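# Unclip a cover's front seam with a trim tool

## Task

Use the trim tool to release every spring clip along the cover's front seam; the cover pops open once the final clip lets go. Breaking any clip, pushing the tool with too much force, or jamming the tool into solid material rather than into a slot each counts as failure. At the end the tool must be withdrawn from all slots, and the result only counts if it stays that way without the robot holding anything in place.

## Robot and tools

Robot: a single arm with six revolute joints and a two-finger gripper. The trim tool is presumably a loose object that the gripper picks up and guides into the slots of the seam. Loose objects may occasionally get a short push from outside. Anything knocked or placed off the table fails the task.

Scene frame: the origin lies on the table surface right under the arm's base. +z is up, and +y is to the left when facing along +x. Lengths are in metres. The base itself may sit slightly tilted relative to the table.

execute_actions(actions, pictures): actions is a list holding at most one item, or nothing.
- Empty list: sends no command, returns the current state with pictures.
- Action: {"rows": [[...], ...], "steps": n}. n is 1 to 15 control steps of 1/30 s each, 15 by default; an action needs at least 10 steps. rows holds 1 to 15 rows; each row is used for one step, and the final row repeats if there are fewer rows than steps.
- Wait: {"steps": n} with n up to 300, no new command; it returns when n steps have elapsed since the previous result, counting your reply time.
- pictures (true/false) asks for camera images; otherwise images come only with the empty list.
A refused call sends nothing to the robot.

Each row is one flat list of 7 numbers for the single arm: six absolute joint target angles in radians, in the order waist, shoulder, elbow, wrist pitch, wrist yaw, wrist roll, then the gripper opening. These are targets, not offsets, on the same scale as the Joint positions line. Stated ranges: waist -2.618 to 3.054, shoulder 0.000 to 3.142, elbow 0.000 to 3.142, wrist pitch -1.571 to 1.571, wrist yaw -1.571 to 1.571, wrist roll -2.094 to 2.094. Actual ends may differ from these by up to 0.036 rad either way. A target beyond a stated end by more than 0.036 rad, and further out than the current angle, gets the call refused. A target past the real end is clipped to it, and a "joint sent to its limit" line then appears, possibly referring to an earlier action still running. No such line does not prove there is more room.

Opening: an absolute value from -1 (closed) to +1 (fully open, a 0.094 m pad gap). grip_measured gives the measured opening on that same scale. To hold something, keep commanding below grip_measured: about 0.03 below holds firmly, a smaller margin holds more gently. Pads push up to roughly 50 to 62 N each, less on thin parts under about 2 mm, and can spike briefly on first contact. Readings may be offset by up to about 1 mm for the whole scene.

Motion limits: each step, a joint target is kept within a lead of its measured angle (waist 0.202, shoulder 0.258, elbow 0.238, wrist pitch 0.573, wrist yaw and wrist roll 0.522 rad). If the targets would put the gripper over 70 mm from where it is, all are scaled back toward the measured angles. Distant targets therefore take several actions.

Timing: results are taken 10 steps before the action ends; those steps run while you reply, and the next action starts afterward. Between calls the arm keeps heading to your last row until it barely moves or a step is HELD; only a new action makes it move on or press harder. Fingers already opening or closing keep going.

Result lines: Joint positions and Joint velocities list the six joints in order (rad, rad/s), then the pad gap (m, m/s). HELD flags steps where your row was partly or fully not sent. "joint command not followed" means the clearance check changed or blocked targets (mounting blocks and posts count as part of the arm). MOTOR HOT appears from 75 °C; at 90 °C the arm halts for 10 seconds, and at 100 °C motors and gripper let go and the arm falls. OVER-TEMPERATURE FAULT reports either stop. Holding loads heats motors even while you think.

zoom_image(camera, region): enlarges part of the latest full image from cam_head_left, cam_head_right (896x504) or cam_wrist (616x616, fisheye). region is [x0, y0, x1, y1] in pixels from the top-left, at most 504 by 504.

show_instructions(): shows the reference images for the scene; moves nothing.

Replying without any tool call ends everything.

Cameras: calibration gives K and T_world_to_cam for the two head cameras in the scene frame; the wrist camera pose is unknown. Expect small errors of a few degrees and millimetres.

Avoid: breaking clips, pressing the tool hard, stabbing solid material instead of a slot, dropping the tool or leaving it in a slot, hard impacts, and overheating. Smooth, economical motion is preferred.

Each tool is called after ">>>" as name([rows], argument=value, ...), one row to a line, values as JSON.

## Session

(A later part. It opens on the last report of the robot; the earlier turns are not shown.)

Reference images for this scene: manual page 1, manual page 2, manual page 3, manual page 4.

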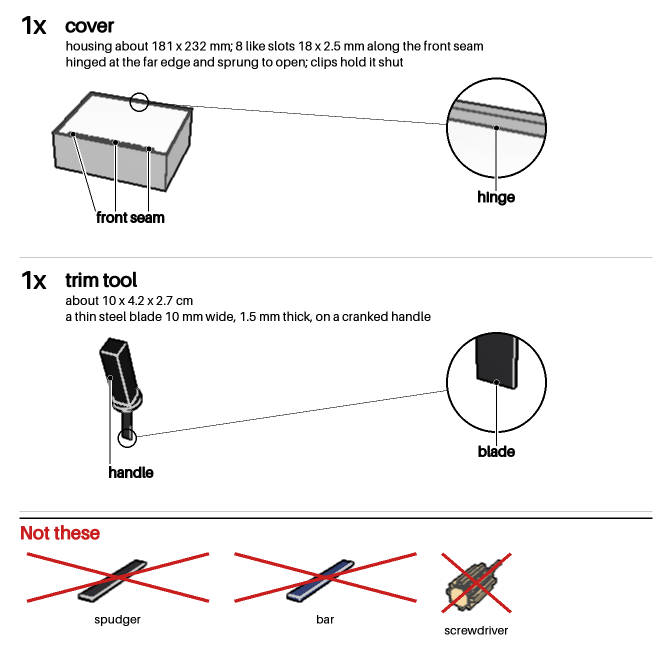

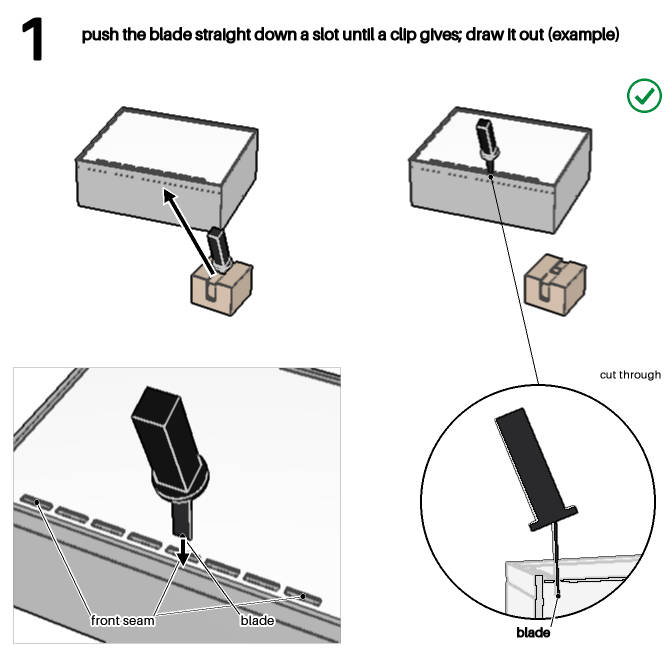

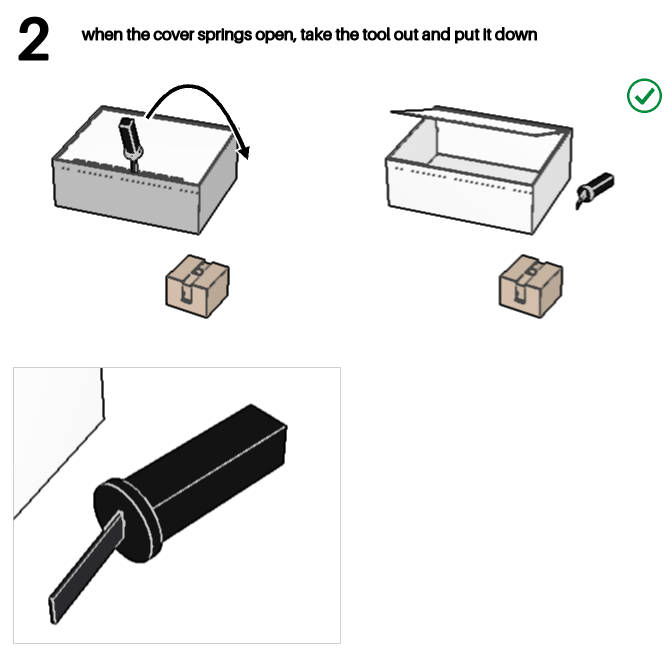

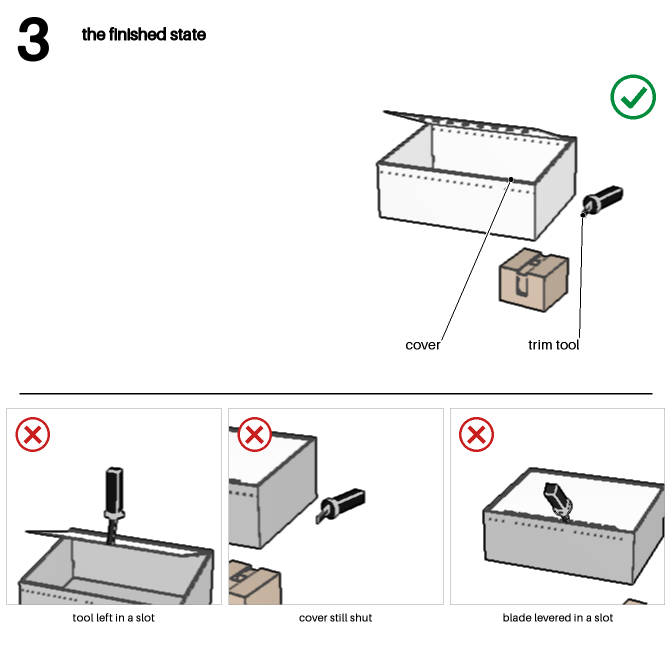

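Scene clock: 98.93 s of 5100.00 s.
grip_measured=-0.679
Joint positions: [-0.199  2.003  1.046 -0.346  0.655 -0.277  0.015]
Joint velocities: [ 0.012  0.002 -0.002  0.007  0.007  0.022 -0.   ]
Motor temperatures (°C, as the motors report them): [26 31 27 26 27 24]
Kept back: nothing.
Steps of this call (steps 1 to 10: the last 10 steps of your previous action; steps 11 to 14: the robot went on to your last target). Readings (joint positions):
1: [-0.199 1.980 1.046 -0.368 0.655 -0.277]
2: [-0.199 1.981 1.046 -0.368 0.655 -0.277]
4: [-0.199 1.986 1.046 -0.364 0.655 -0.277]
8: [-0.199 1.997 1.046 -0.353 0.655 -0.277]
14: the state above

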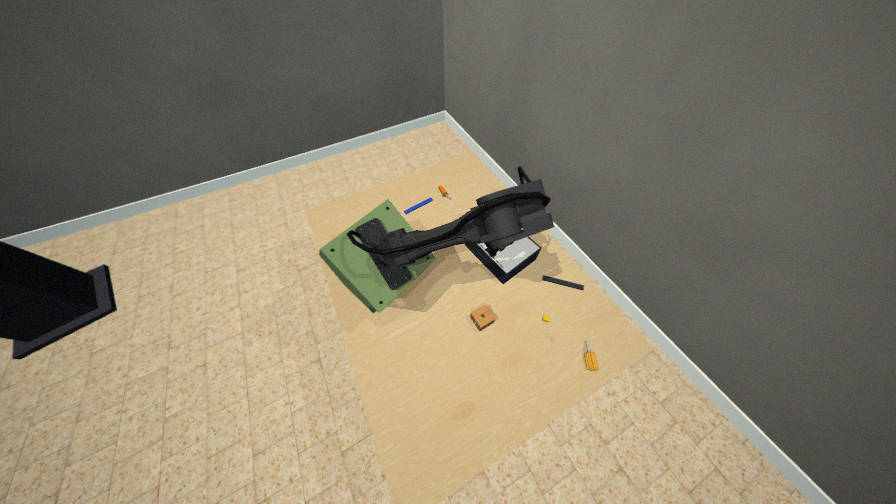

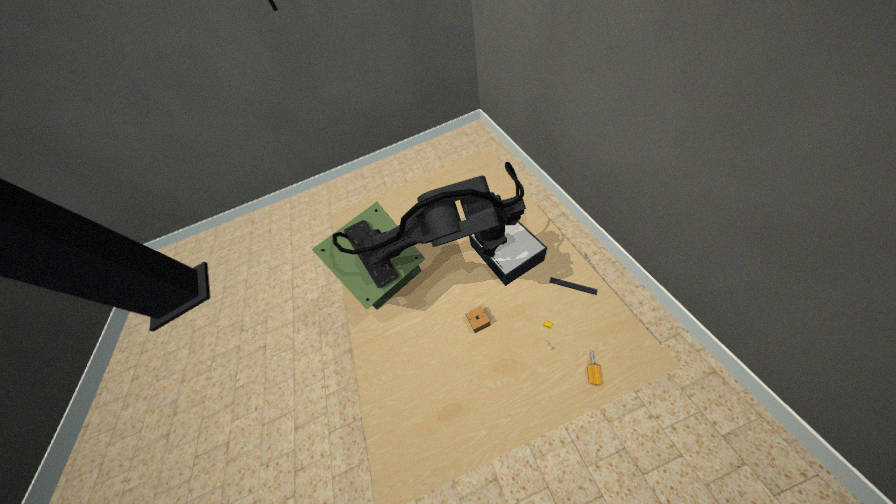

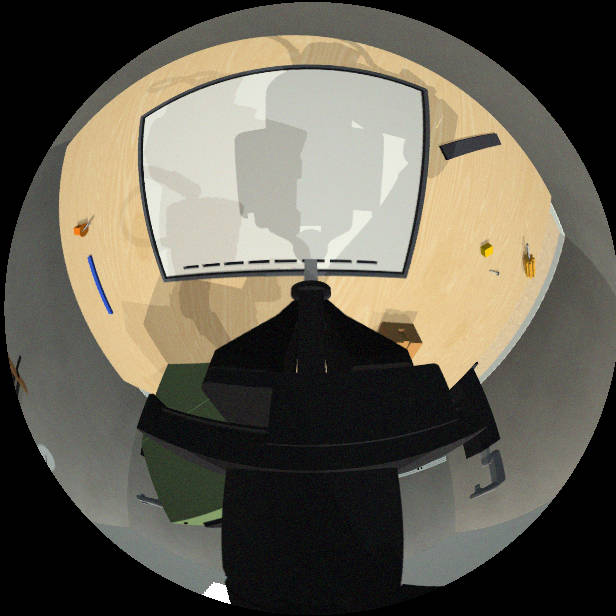

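>>> execute_actions([
  {"rows":[[-0.199,1.984,1.046,-0.359,0.655,-0.277,-0.72],[-0.199,1.979,1.046,-0.363,0.655,-0.277,-0.72],[-0.199,1.974,1.046,-0.367,0.655,-0.277,-0.72],[-0.199,1.970,1.046,-0.371,0.655,-0.277,-0.72],[-0.199,1.966,1.046,-0.375,0.655,-0.277,-0.72],[-0.199,1.962,1.046,-0.379,0.655,-0.277,-0.72],[-0.199,1.958,1.046,-0.383,0.655,-0.277,-0.72],[-0.199,1.955,1.046,-0.386,0.655,-0.277,-0.72],[-0.199,1.952,1.046,-0.389,0.655,-0.277,-0.72],[-0.199,1.950,1.046,-0.391,0.655,-0.277,-0.72],[-0.199,1.948,1.046,-0.392,0.655,-0.277,-0.72]],"steps":15},
])

>>> execute_actions([
  {"steps":16},
])

>>> execute_actions([
  {"rows":[[-0.187,1.966,1.020,-0.368,0.662,-0.266,-0.72],[-0.179,1.969,1.010,-0.365,0.664,-0.259,-0.72],[-0.172,1.974,1.003,-0.362,0.666,-0.252,-0.72],[-0.165,1.980,0.999,-0.359,0.668,-0.245,-0.72],[-0.158,1.986,0.997,-0.356,0.670,-0.239,-0.72],[-0.151,1.992,0.996,-0.353,0.672,-0.233,-0.72],[-0.145,1.997,0.996,-0.350,0.674,-0.228,-0.72],[-0.140,2.002,0.996,-0.347,0.675,-0.224,-0.72],[-0.136,2.006,0.999,-0.345,0.676,-0.220,-0.72],[-0.133,2.008,1.005,-0.343,0.677,-0.217,-0.72]],"steps":15},
])

>>> execute_actions([
  {"steps":20},
], pictures=true)

>>> zoom_image(camera="cam_wrist", region=[281, 237, 341, 277])

Scene clock: 101.97 s of 5100.00 s.
grip_measured=-0.679
Joint positions: [-0.199  1.996  1.046 -0.349  0.655 -0.277  0.015]
Joint velocities: [-0.007 -0.125  0.007 -0.037 -0.007 -0.007  0.   ]
Motor temperatures (°C, as the motors report them): [26 30 27 26 27 24]
Steps of this call (steps 1 to 30: the robot went on to your last target; steps 31 to 86: nothing new was sent; steps 87 to 91: the first 5 steps of this action). Readings (joint positions):
87: [-0.199 2.003 1.046 -0.346 0.655 -0.277]
88: [-0.199 2.003 1.046 -0.346 0.655 -0.277]
90: [-0.199 1.999 1.046 -0.347 0.655 -0.277]
91: the state above

Scene clock: 102.50 s of 5100.00 s.
grip_measured=-0.679
Joint positions: [-0.199  1.966  1.046 -0.373  0.655 -0.277  0.015]
Joint velocities: [ 0.002 -0.007 -0.012 -0.037 -0.007  0.007 -0.001]
Motor temperatures (°C, as the motors report them): [26 31 27 26 27 24]
Kept back: nothing.
Steps of this call (steps 1 to 10: the last 10 steps of your previous action; steps 11 to 16: the robot went on to your last target). Readings (joint positions):
1: [-0.199 1.991 1.046 -0.352 0.655 -0.277]
2: [-0.199 1.986 1.046 -0.356 0.655 -0.277]
4: [-0.199 1.978 1.046 -0.364 0.655 -0.277]
8: [-0.199 1.967 1.046 -0.370 0.655 -0.277]
16: the state above

Scene clock: 102.67 s of 5100.00 s.
grip_measured=-0.679
Joint positions: [-0.193  1.966  1.03  -0.37   0.658 -0.265  0.015]
Joint velocities: [ 0.125 -0.007 -0.178  0.066  0.081  0.125 -0.001]
Motor temperatures (°C, as the motors report them): [26 31 27 26 27 24]
Steps of this call (steps 1 to 5: the first 5 steps of this action). Readings (joint positions):
1: [-0.199 1.966 1.046 -0.373 0.655 -0.277]
2: [-0.199 1.966 1.045 -0.372 0.655 -0.276]
4: [-0.197 1.966 1.036 -0.370 0.657 -0.269]
5: the state above

Scene clock: 103.33 s of 5100.00 s.
grip_measured=-0.679
Joint positions: [-0.148  1.996  1.019 -0.36   0.666 -0.227  0.015]
Joint velocities: [ 0.002 -0.012 -0.002  0.081 -0.022  0.081 -0.   ]
Motor temperatures (°C, as the motors report them): [26 30 27 26 27 24]
Kept back: nothing.
Steps of this call (steps 1 to 10: the last 10 steps of your previous action; steps 11 to 20: the robot went on to your last target). Readings (joint positions):
1: [-0.187 1.967 1.025 -0.370 0.660 -0.261]
2: [-0.181 1.970 1.021 -0.370 0.661 -0.256]
4: [-0.166 1.981 1.019 -0.369 0.663 -0.247]
8: [-0.149 1.996 1.019 -0.365 0.663 -0.235]
20: the state above

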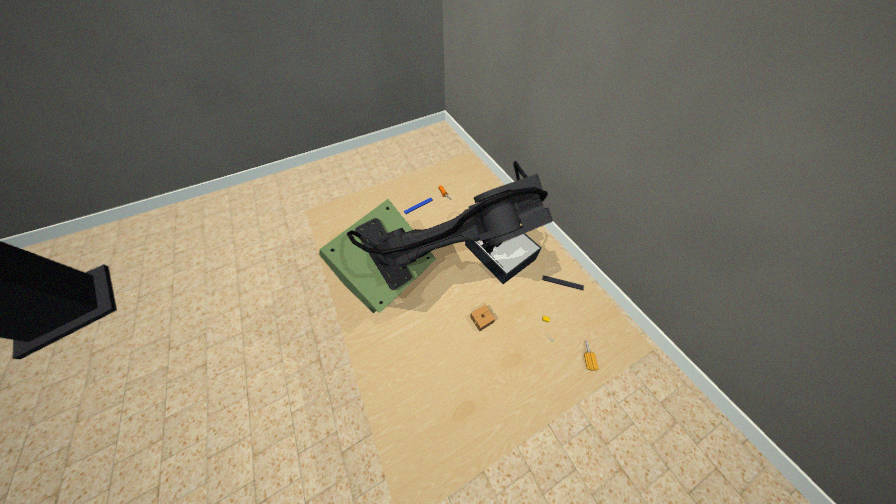

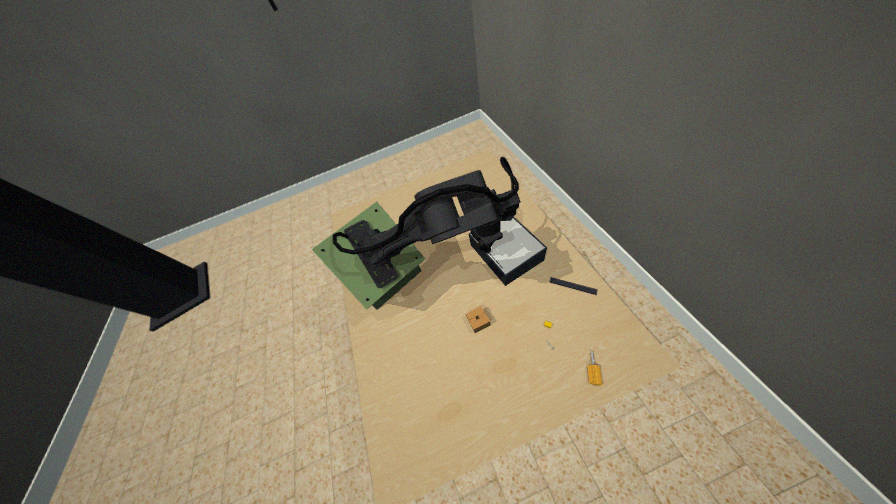

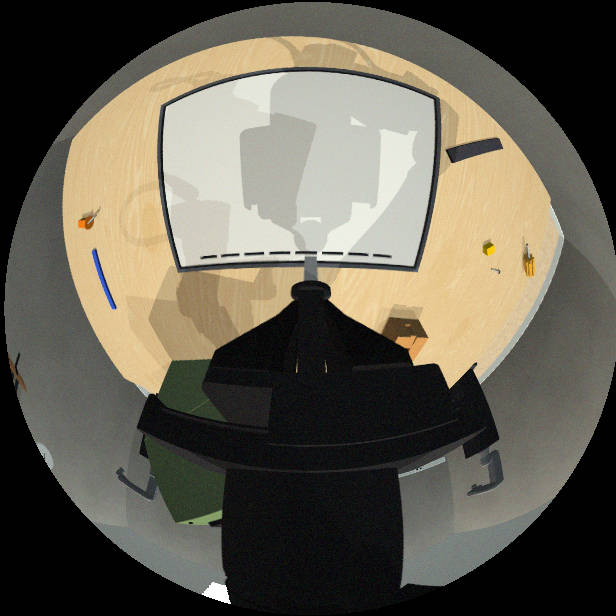

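Region (281, 237, 341, 277) of cam_wrist's 616x616 image, scaled by 8.400, with more detail than that image has.

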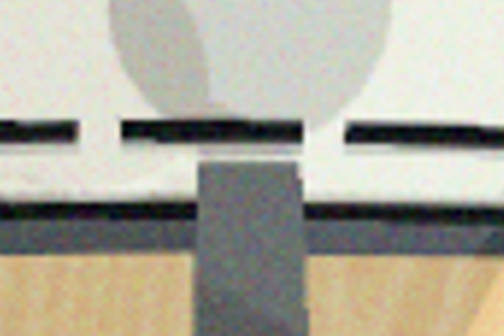

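>>> execute_actions([
  {"rows":[[-0.148,1.996,1.019,-0.346,0.666,-0.214,-0.72],[-0.148,1.996,1.019,-0.340,0.666,-0.208,-0.72],[-0.148,1.996,1.019,-0.336,0.666,-0.206,-0.72],[-0.148,1.996,1.019,-0.333,0.666,-0.206,-0.72],[-0.148,1.996,1.019,-0.331,0.666,-0.206,-0.72],[-0.148,2.008,1.019,-0.329,0.666,-0.206,-0.72],[-0.148,2.018,1.019,-0.328,0.666,-0.206,-0.72],[-0.148,2.023,1.019,-0.327,0.666,-0.206,-0.72],[-0.148,2.025,1.019,-0.326,0.666,-0.206,-0.72],[-0.148,2.025,1.019,-0.326,0.666,-0.206,-0.72],[-0.148,2.023,1.019,-0.326,0.666,-0.206,-0.72],[-0.148,2.020,1.019,-0.326,0.666,-0.206,-0.72],[-0.148,2.018,1.019,-0.326,0.666,-0.206,-0.72]],"steps":15},
])

>>> execute_actions([
  {"steps":16},
], pictures=true)

>>> zoom_image(camera="cam_wrist", region=[281, 237, 341, 277])

Scene clock: 104.40 s of 5100.00 s.
grip_measured=-0.679
Joint positions: [-0.148  1.996  1.019 -0.355  0.667 -0.22   0.015]
Joint velocities: [ 0.007  0.017  0.002  0.066 -0.095  0.007 -0.001]
Motor temperatures (°C, as the motors report them): [26 30 27 26 27 24]
Steps of this call (steps 1 to 15: the robot went on to your last target; steps 16 to 27: nothing new was sent; steps 28 to 32: the first 5 steps of this action). Readings (joint positions):
28: [-0.148 1.996 1.019 -0.360 0.667 -0.226]
29: [-0.148 1.996 1.019 -0.359 0.667 -0.224]
31: [-0.148 1.996 1.019 -0.357 0.667 -0.221]
32: the state above

Scene clock: 104.93 s of 5100.00 s.
grip_measured=-0.679
Joint positions: [-0.148  2.006  1.019 -0.341  0.667 -0.215  0.015]
Joint velocities: [-0.017 -0.012 -0.017  0.037  0.022 -0.081  0.001]
Motor temperatures (°C, as the motors report them): [26 30 27 26 27 24]
Kept back: nothing.
Steps of this call (steps 1 to 10: the last 10 steps of your previous action; steps 11 to 16: the robot went on to your last target). Readings (joint positions):
1: [-0.148 1.996 1.019 -0.353 0.667 -0.219]
2: [-0.148 1.996 1.019 -0.352 0.667 -0.218]
4: [-0.148 1.999 1.019 -0.347 0.667 -0.217]
8: [-0.148 2.006 1.019 -0.341 0.667 -0.216]
16: the state above

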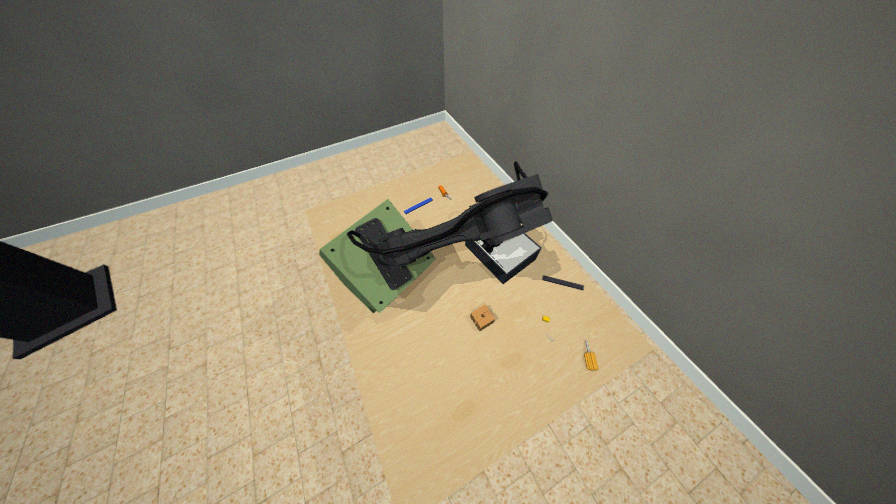

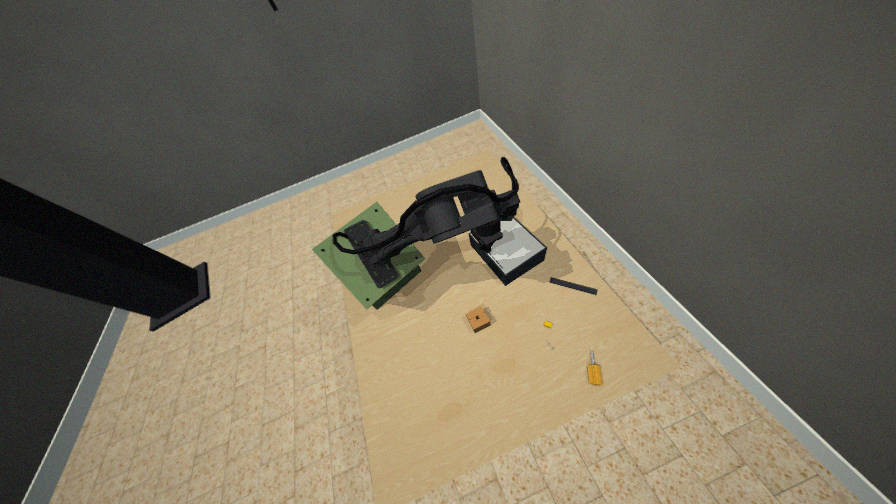

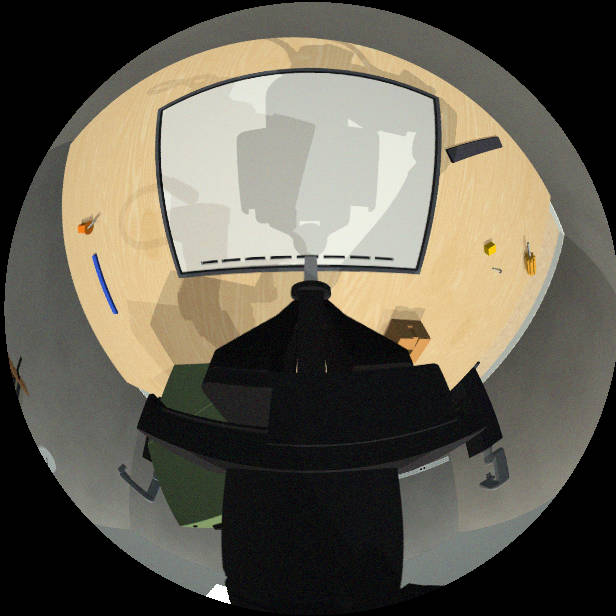

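Region (281, 237, 341, 277) of cam_wrist's 616x616 image, scaled by 8.400, with more detail than that image has.

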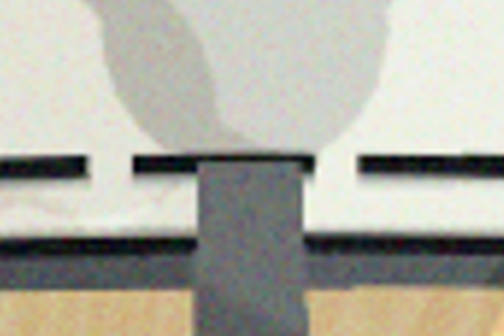

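>>> execute_actions([
  {"rows":[[-0.148,2.006,1.019,-0.333,0.667,-0.215,-0.72],[-0.148,2.018,1.019,-0.331,0.667,-0.215,-0.72],[-0.148,2.028,1.019,-0.330,0.667,-0.215,-0.72],[-0.148,2.033,1.019,-0.329,0.667,-0.215,-0.72],[-0.148,2.036,1.019,-0.328,0.667,-0.215,-0.72],[-0.148,2.038,1.019,-0.327,0.667,-0.215,-0.72],[-0.148,2.040,1.019,-0.326,0.667,-0.215,-0.72],[-0.148,2.042,1.019,-0.325,0.667,-0.215,-0.72],[-0.148,2.044,1.019,-0.324,0.667,-0.215,-0.72],[-0.148,2.046,1.019,-0.324,0.667,-0.215,-0.72],[-0.148,2.048,1.019,-0.323,0.667,-0.215,-0.72],[-0.148,2.049,1.019,-0.323,0.667,-0.215,-0.72]],"steps":12},
])

>>> execute_actions([
  {"steps":14},
], pictures=true)

>>> zoom_image(camera="cam_wrist", region=[281, 237, 341, 277])

Scene clock: 105.80 s of 5100.00 s.
grip_measured=-0.679
Joint positions: [-0.148  2.006  1.019 -0.341  0.667 -0.215  0.015]
Joint velocities: [ 0.012 -0.012  0.002  0.007 -0.007  0.037 -0.   ]
Motor temperatures (°C, as the motors report them): [26 30 27 26 27 24]
Steps of this call (steps 1 to 15: the robot went on to your last target; steps 16 to 24: nothing new was sent; steps 25 to 26: the first 2 steps of this action). Readings (joint positions):
25: [-0.148 2.006 1.019 -0.341 0.667 -0.215]
26: the state above

Scene clock: 106.27 s of 5100.00 s.
grip_measured=-0.679
Joint positions: [-0.148  2.029  1.019 -0.319  0.667 -0.215  0.015]
Joint velocities: [ 0.012 -0.012  0.002 -0.037  0.081 -0.022 -0.001]
Motor temperatures (°C, as the motors report them): [26 30 27 26 27 24]
Kept back: nothing.
Steps of this call (steps 1 to 10: the last 10 steps of your previous action; steps 11 to 14: the robot went on to your last target). Readings (joint positions):
1: [-0.148 2.006 1.019 -0.341 0.667 -0.215]
2: [-0.148 2.007 1.019 -0.340 0.667 -0.215]
4: [-0.148 2.012 1.019 -0.337 0.667 -0.215]
8: [-0.148 2.023 1.019 -0.326 0.667 -0.215]
14: the state above

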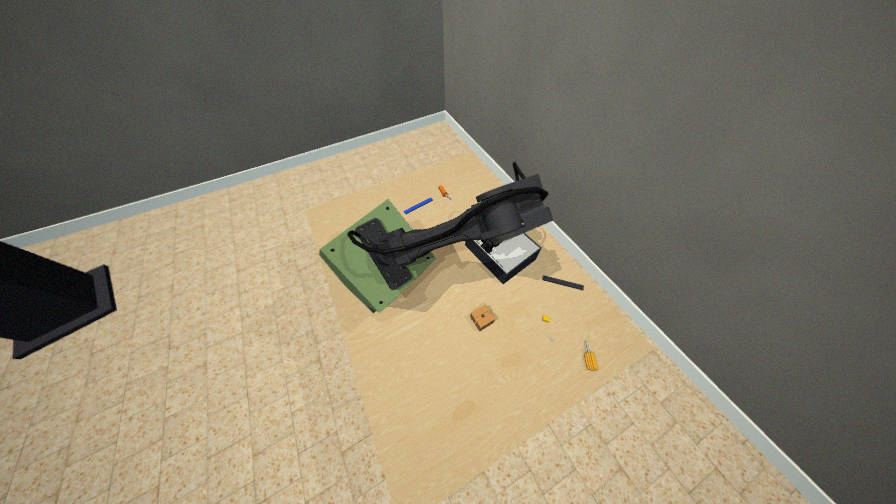

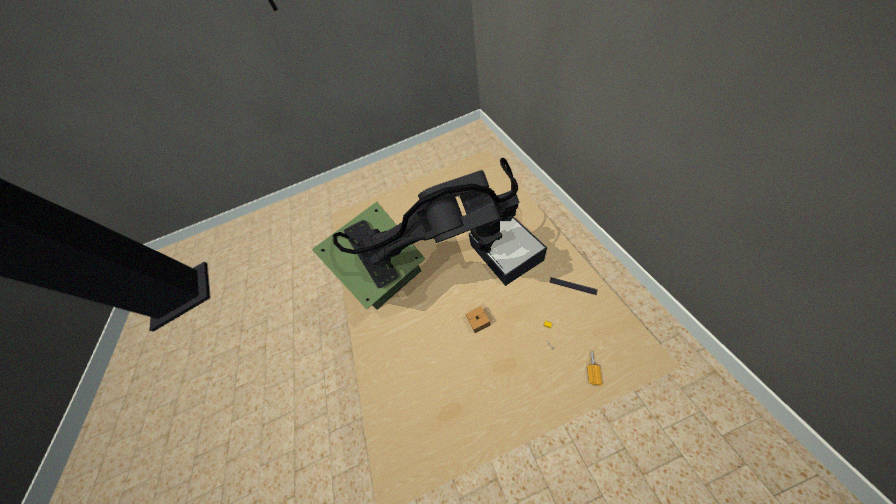

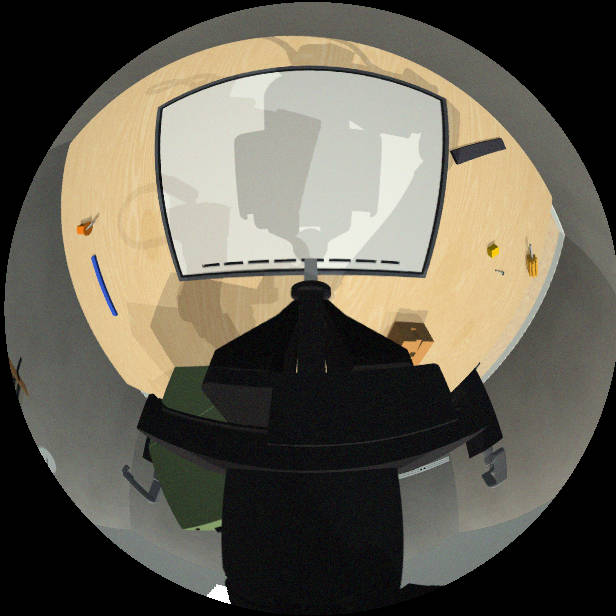

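Region (281, 237, 341, 277) of cam_wrist's 616x616 image, scaled by 8.400, with more detail than that image has.

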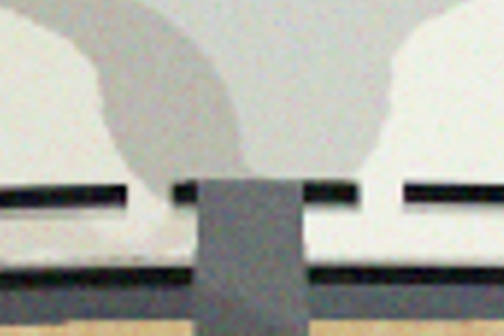

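>>> execute_actions([
  {"rows":[[-0.148,2.045,1.019,-0.316,0.667,-0.215,-0.72],[-0.148,2.052,1.019,-0.314,0.667,-0.215,-0.72],[-0.148,2.055,1.019,-0.313,0.667,-0.215,-0.72],[-0.148,2.057,1.019,-0.313,0.667,-0.215,-0.72],[-0.148,2.058,1.019,-0.313,0.667,-0.215,-0.72],[-0.148,2.058,1.019,-0.313,0.667,-0.215,-0.72],[-0.148,2.057,1.019,-0.313,0.667,-0.215,-0.72],[-0.148,2.056,1.019,-0.313,0.667,-0.215,-0.72]],"steps":11},
])

>>> execute_actions([
  {"steps":14},
], pictures=true)

>>> zoom_image(camera="cam_wrist", region=[281, 237, 341, 277])

Scene clock: 107.27 s of 5100.00 s.
grip_measured=-0.679
Joint positions: [-0.148  2.029  1.019 -0.318  0.667 -0.215  0.015]
Joint velocities: [-0.007 -0.002 -0.012  0.022 -0.037  0.007 -0.   ]
Motor temperatures (°C, as the motors report them): [26 30 27 26 27 24]
Steps of this call (steps 1 to 29: the robot went on to your last target; step 30: the first step of this action). Readings (joint positions):
30: the state above

Scene clock: 107.73 s of 5100.00 s.
grip_measured=-0.679
Joint positions: [-0.148  2.037  1.019 -0.31   0.667 -0.215  0.015]
Joint velocities: [-0.012 -0.002 -0.012 -0.007  0.022  0.037 -0.   ]
Motor temperatures (°C, as the motors report them): [26 30 27 26 27 24]
Kept back: nothing.
Steps of this call (steps 1 to 10: the last 10 steps of your previous action; steps 11 to 14: the robot went on to your last target). Readings (joint positions):
1: [-0.148 2.029 1.019 -0.318 0.667 -0.215]
2: [-0.148 2.029 1.019 -0.318 0.667 -0.215]
4: [-0.148 2.031 1.019 -0.316 0.667 -0.215]
8: [-0.148 2.037 1.019 -0.310 0.667 -0.215]
14: the state above

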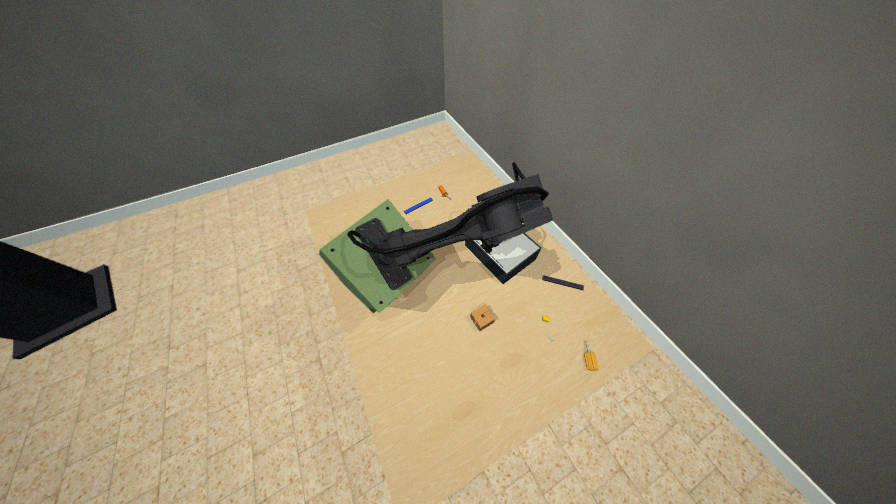

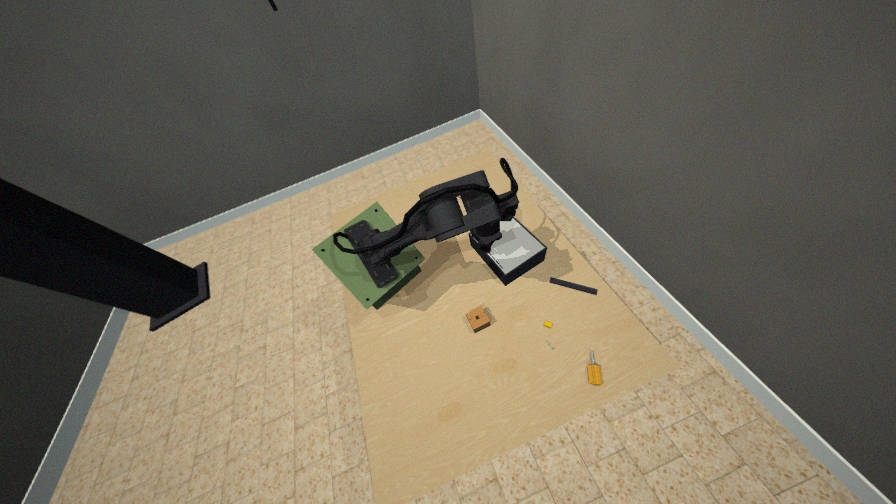

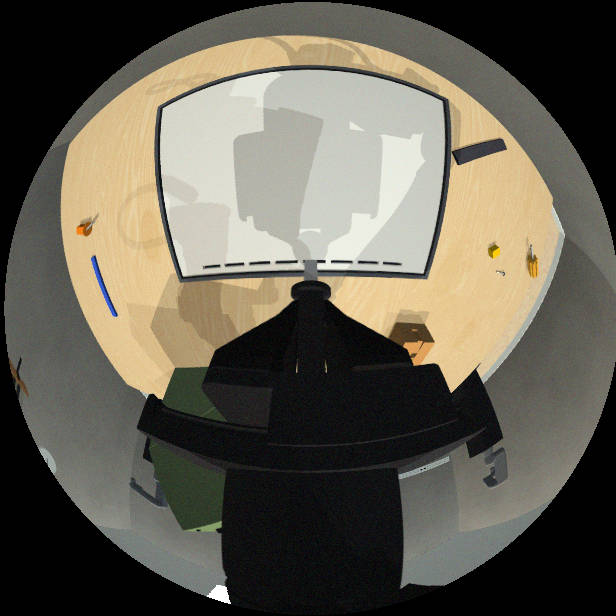

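Region (281, 237, 341, 277) of cam_wrist's 616x616 image, scaled by 8.400, with more detail than that image has.

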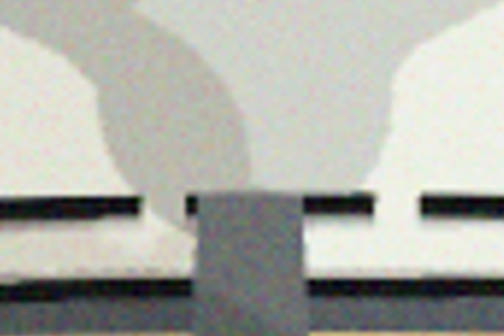

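>>> execute_actions([
  {"rows":[[-0.148,2.018,1.019,-0.323,0.667,-0.215,-0.72],[-0.148,2.012,1.019,-0.328,0.667,-0.215,-0.72],[-0.148,2.006,1.019,-0.333,0.667,-0.215,-0.72],[-0.148,2.001,1.019,-0.338,0.667,-0.215,-0.72],[-0.148,1.996,1.019,-0.343,0.667,-0.215,-0.72],[-0.148,1.991,1.019,-0.348,0.667,-0.215,-0.72],[-0.148,1.987,1.019,-0.353,0.667,-0.215,-0.72],[-0.148,1.983,1.019,-0.357,0.667,-0.215,-0.72],[-0.148,1.979,1.019,-0.361,0.667,-0.215,-0.72],[-0.148,1.976,1.019,-0.365,0.667,-0.215,-0.72],[-0.148,1.974,1.019,-0.368,0.667,-0.215,-0.72],[-0.148,1.973,1.019,-0.370,0.667,-0.215,-0.72]],"steps":15},
])

>>> execute_actions([
  {"steps":16},
])

>>> execute_actions([
  {"rows":[[-0.136,1.992,1.019,-0.360,0.674,-0.204,-0.72],[-0.128,1.998,1.019,-0.364,0.676,-0.196,-0.72],[-0.121,2.006,1.019,-0.368,0.678,-0.188,-0.72],[-0.114,2.014,1.019,-0.371,0.680,-0.181,-0.72],[-0.107,2.022,1.019,-0.373,0.682,-0.174,-0.72],[-0.100,2.030,1.019,-0.375,0.683,-0.167,-0.72],[-0.094,2.037,1.019,-0.376,0.684,-0.161,-0.72],[-0.089,2.043,1.019,-0.377,0.685,-0.156,-0.72],[-0.085,2.047,1.019,-0.377,0.686,-0.153,-0.72],[-0.082,2.049,1.019,-0.377,0.686,-0.151,-0.72]],"steps":15},
])

>>> execute_actions([
  {"steps":20},
], pictures=true)

>>> zoom_image(camera="cam_wrist", region=[281, 237, 341, 277])

Scene clock: 109.57 s of 5100.00 s.
grip_measured=-0.679
Joint positions: [-0.148  2.028  1.019 -0.315  0.667 -0.215  0.015]
Joint velocities: [ 0.007 -0.129  0.007 -0.095 -0.037  0.022 -0.   ]
Motor temperatures (°C, as the motors report them): [26 30 26 26 27 24]
Steps of this call (steps 1 to 15: the robot went on to your last target; steps 16 to 50: nothing new was sent; steps 51 to 55: the first 5 steps of this action). Readings (joint positions):
51: [-0.148 2.037 1.019 -0.310 0.667 -0.215]
52: [-0.148 2.037 1.019 -0.310 0.667 -0.215]
54: [-0.148 2.033 1.019 -0.311 0.667 -0.215]
55: the state above

Scene clock: 110.10 s of 5100.00 s.
grip_measured=-0.679
Joint positions: [-0.148  1.99   1.019 -0.35   0.667 -0.215  0.015]
Joint velocities: [ 0.002 -0.002 -0.012 -0.037 -0.007 -0.037 -0.   ]
Motor temperatures (°C, as the motors report them): [26 30 26 26 27 24]
Kept back: nothing.
Steps of this call (steps 1 to 10: the last 10 steps of your previous action; steps 11 to 16: the robot went on to your last target). Readings (joint positions):
1: [-0.148 2.023 1.019 -0.318 0.667 -0.215]
2: [-0.148 2.017 1.019 -0.324 0.667 -0.215]
4: [-0.148 2.007 1.019 -0.335 0.667 -0.215]
8: [-0.148 1.992 1.019 -0.344 0.667 -0.215]
16: the state above

Scene clock: 110.27 s of 5100.00 s.
grip_measured=-0.679
Joint positions: [-0.142  1.992  1.019 -0.352  0.67  -0.202  0.015]
Joint velocities: [ 0.129  0.056 -0.012  0.037  0.051  0.168 -0.001]
Motor temperatures (°C, as the motors report them): [26 30 26 26 27 24]
Steps of this call (steps 1 to 5: the first 5 steps of this action). Readings (joint positions):
1: [-0.148 1.990 1.019 -0.350 0.667 -0.215]
2: [-0.148 1.990 1.019 -0.350 0.667 -0.213]
4: [-0.146 1.990 1.019 -0.351 0.668 -0.206]
5: the state above

Scene clock: 110.93 s of 5100.00 s.
grip_measured=-0.679
Joint positions: [-0.097  2.039  1.019 -0.361  0.675 -0.16   0.015]
Joint velocities: [ 0.012 -0.012 -0.007 -0.007 -0.037  0.007  0.   ]
Motor temperatures (°C, as the motors report them): [26 30 26 26 27 24]
Kept back: nothing.
Steps of this call (steps 1 to 10: the last 10 steps of your previous action; steps 11 to 20: the robot went on to your last target). Readings (joint positions):
1: [-0.137 1.996 1.019 -0.352 0.672 -0.197]
2: [-0.130 2.001 1.019 -0.352 0.673 -0.191]
4: [-0.115 2.017 1.019 -0.353 0.674 -0.181]
8: [-0.097 2.038 1.019 -0.360 0.674 -0.169]
20: the state above

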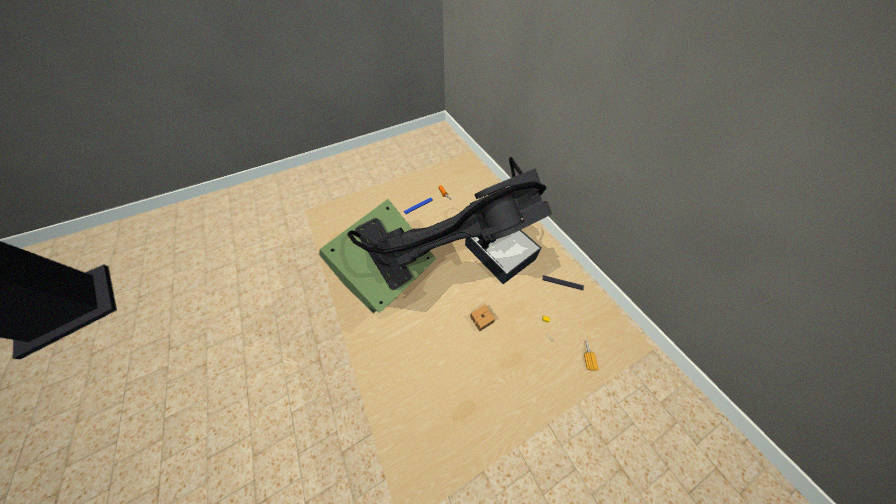

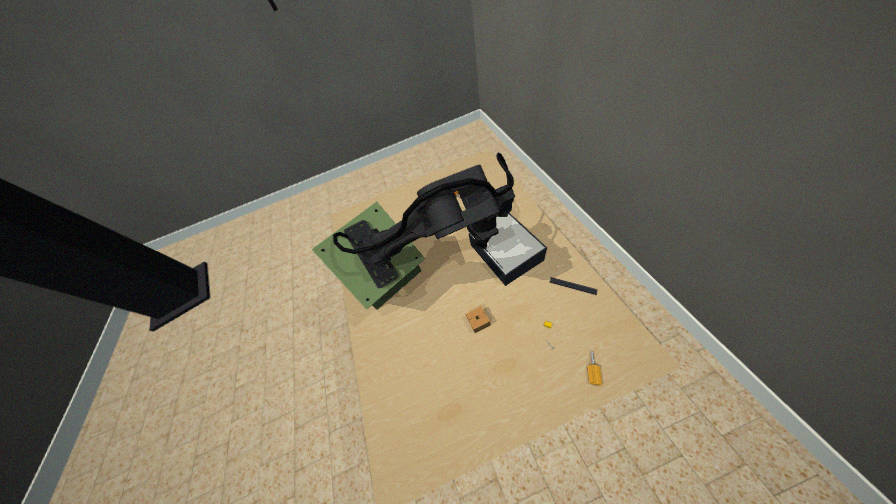

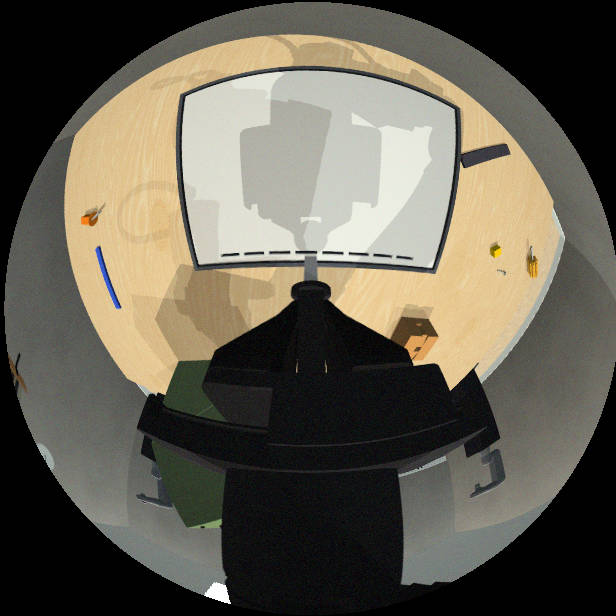

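Region (281, 237, 341, 277) of cam_wrist's 616x616 image, scaled by 8.400, with more detail than that image has.

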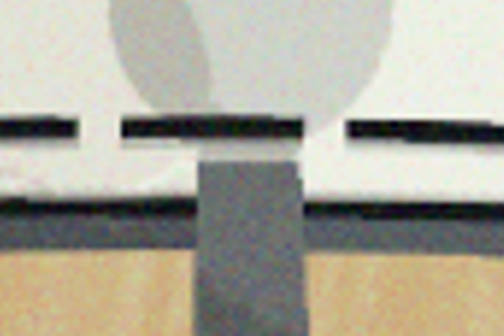

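>>> execute_actions([
  {"rows":[[-0.097,2.039,1.019,-0.347,0.675,-0.150,-0.72],[-0.097,2.039,1.019,-0.341,0.675,-0.144,-0.72],[-0.097,2.039,1.019,-0.337,0.675,-0.141,-0.72],[-0.097,2.039,1.019,-0.334,0.675,-0.141,-0.72],[-0.097,2.039,1.019,-0.332,0.675,-0.141,-0.72],[-0.097,2.051,1.019,-0.330,0.675,-0.141,-0.72],[-0.097,2.061,1.019,-0.329,0.675,-0.141,-0.72],[-0.097,2.066,1.019,-0.328,0.675,-0.141,-0.72],[-0.097,2.068,1.019,-0.327,0.675,-0.141,-0.72],[-0.097,2.068,1.019,-0.327,0.675,-0.141,-0.72],[-0.097,2.066,1.019,-0.327,0.675,-0.141,-0.72],[-0.097,2.063,1.019,-0.327,0.675,-0.141,-0.72],[-0.097,2.061,1.019,-0.327,0.675,-0.141,-0.72]],"steps":15},
])

>>> execute_actions([
  {"steps":16},
], pictures=true)

>>> zoom_image(camera="cam_wrist", region=[281, 237, 341, 277])

Scene clock: 111.87 s of 5100.00 s.
grip_measured=-0.679
Joint positions: [-0.097  2.039  1.019 -0.356  0.675 -0.155  0.015]
Joint velocities: [ 0.007 -0.007 -0.002  0.051  0.022 -0.022  0.001]
Motor temperatures (°C, as the motors report them): [26 30 26 26 27 24]
Steps of this call (steps 1 to 15: the robot went on to your last target; steps 16 to 23: nothing new was sent; steps 24 to 28: the first 5 steps of this action). Readings (joint positions):
24: [-0.097 2.039 1.019 -0.361 0.675 -0.160]
25: [-0.097 2.039 1.019 -0.361 0.675 -0.159]
27: [-0.097 2.039 1.019 -0.358 0.675 -0.156]
28: the state above

Scene clock: 112.40 s of 5100.00 s.
grip_measured=-0.679
Joint positions: [-0.097  2.048  1.019 -0.34   0.675 -0.15   0.015]
Joint velocities: [ 0.002  0.002  0.002 -0.022  0.081  0.066  0.001]
Motor temperatures (°C, as the motors report them): [26 30 26 26 27 24]
Kept back: nothing.
Steps of this call (steps 1 to 10: the last 10 steps of your previous action; steps 11 to 16: the robot went on to your last target). Readings (joint positions):
1: [-0.097 2.039 1.019 -0.354 0.675 -0.154]
2: [-0.097 2.039 1.019 -0.353 0.675 -0.153]
4: [-0.097 2.042 1.019 -0.348 0.675 -0.152]
8: [-0.097 2.048 1.019 -0.341 0.675 -0.151]
16: the state above

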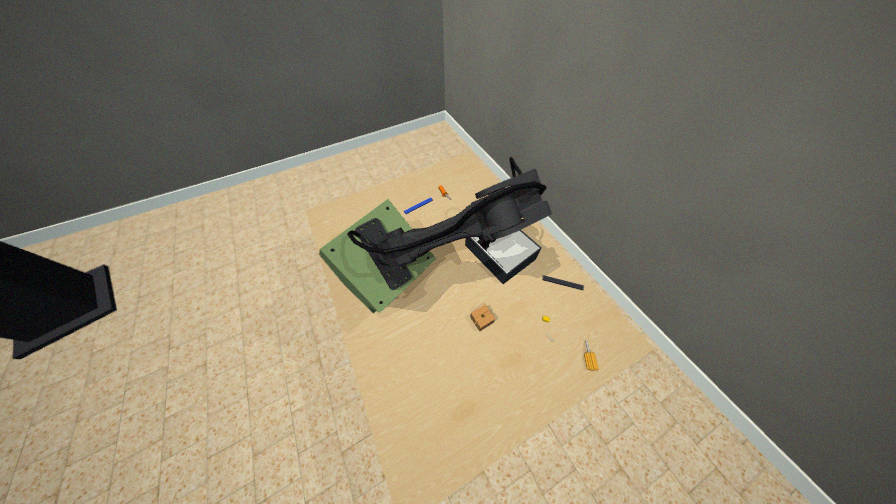

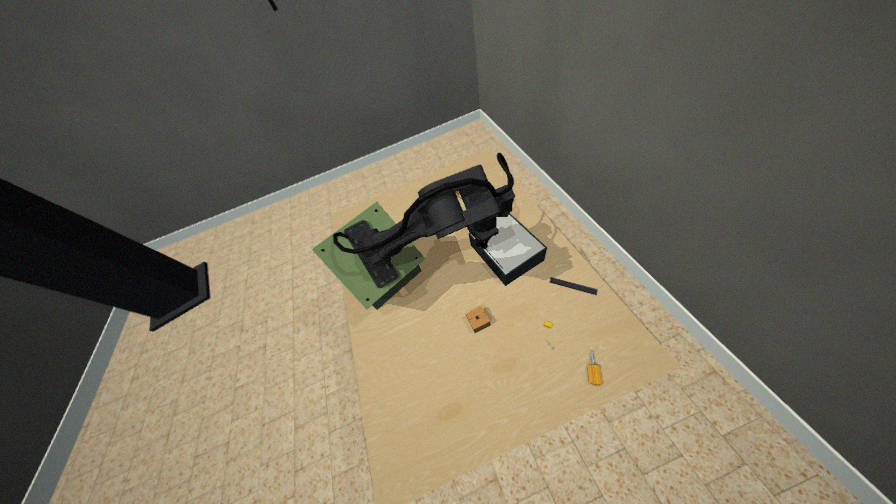

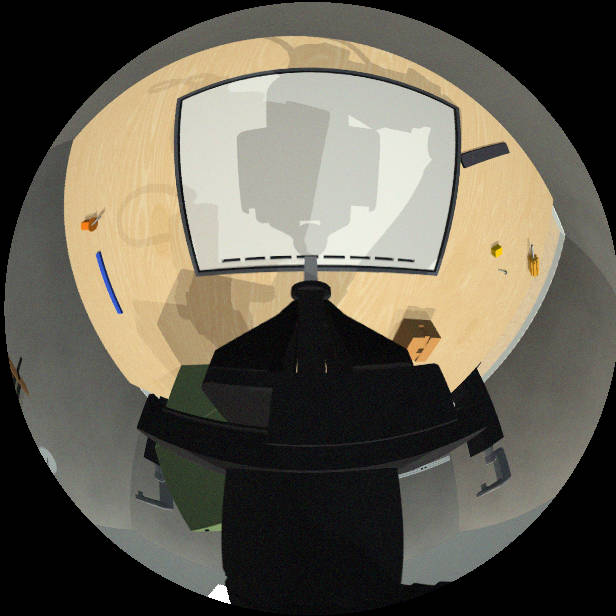

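Region (281, 237, 341, 277) of cam_wrist's 616x616 image, scaled by 8.400, with more detail than that image has.

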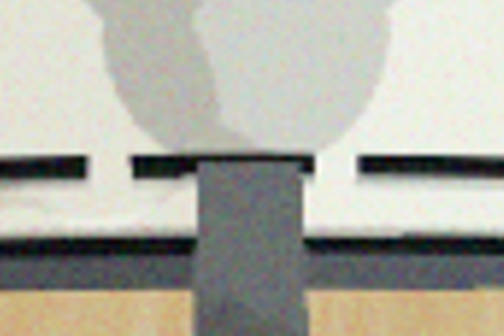

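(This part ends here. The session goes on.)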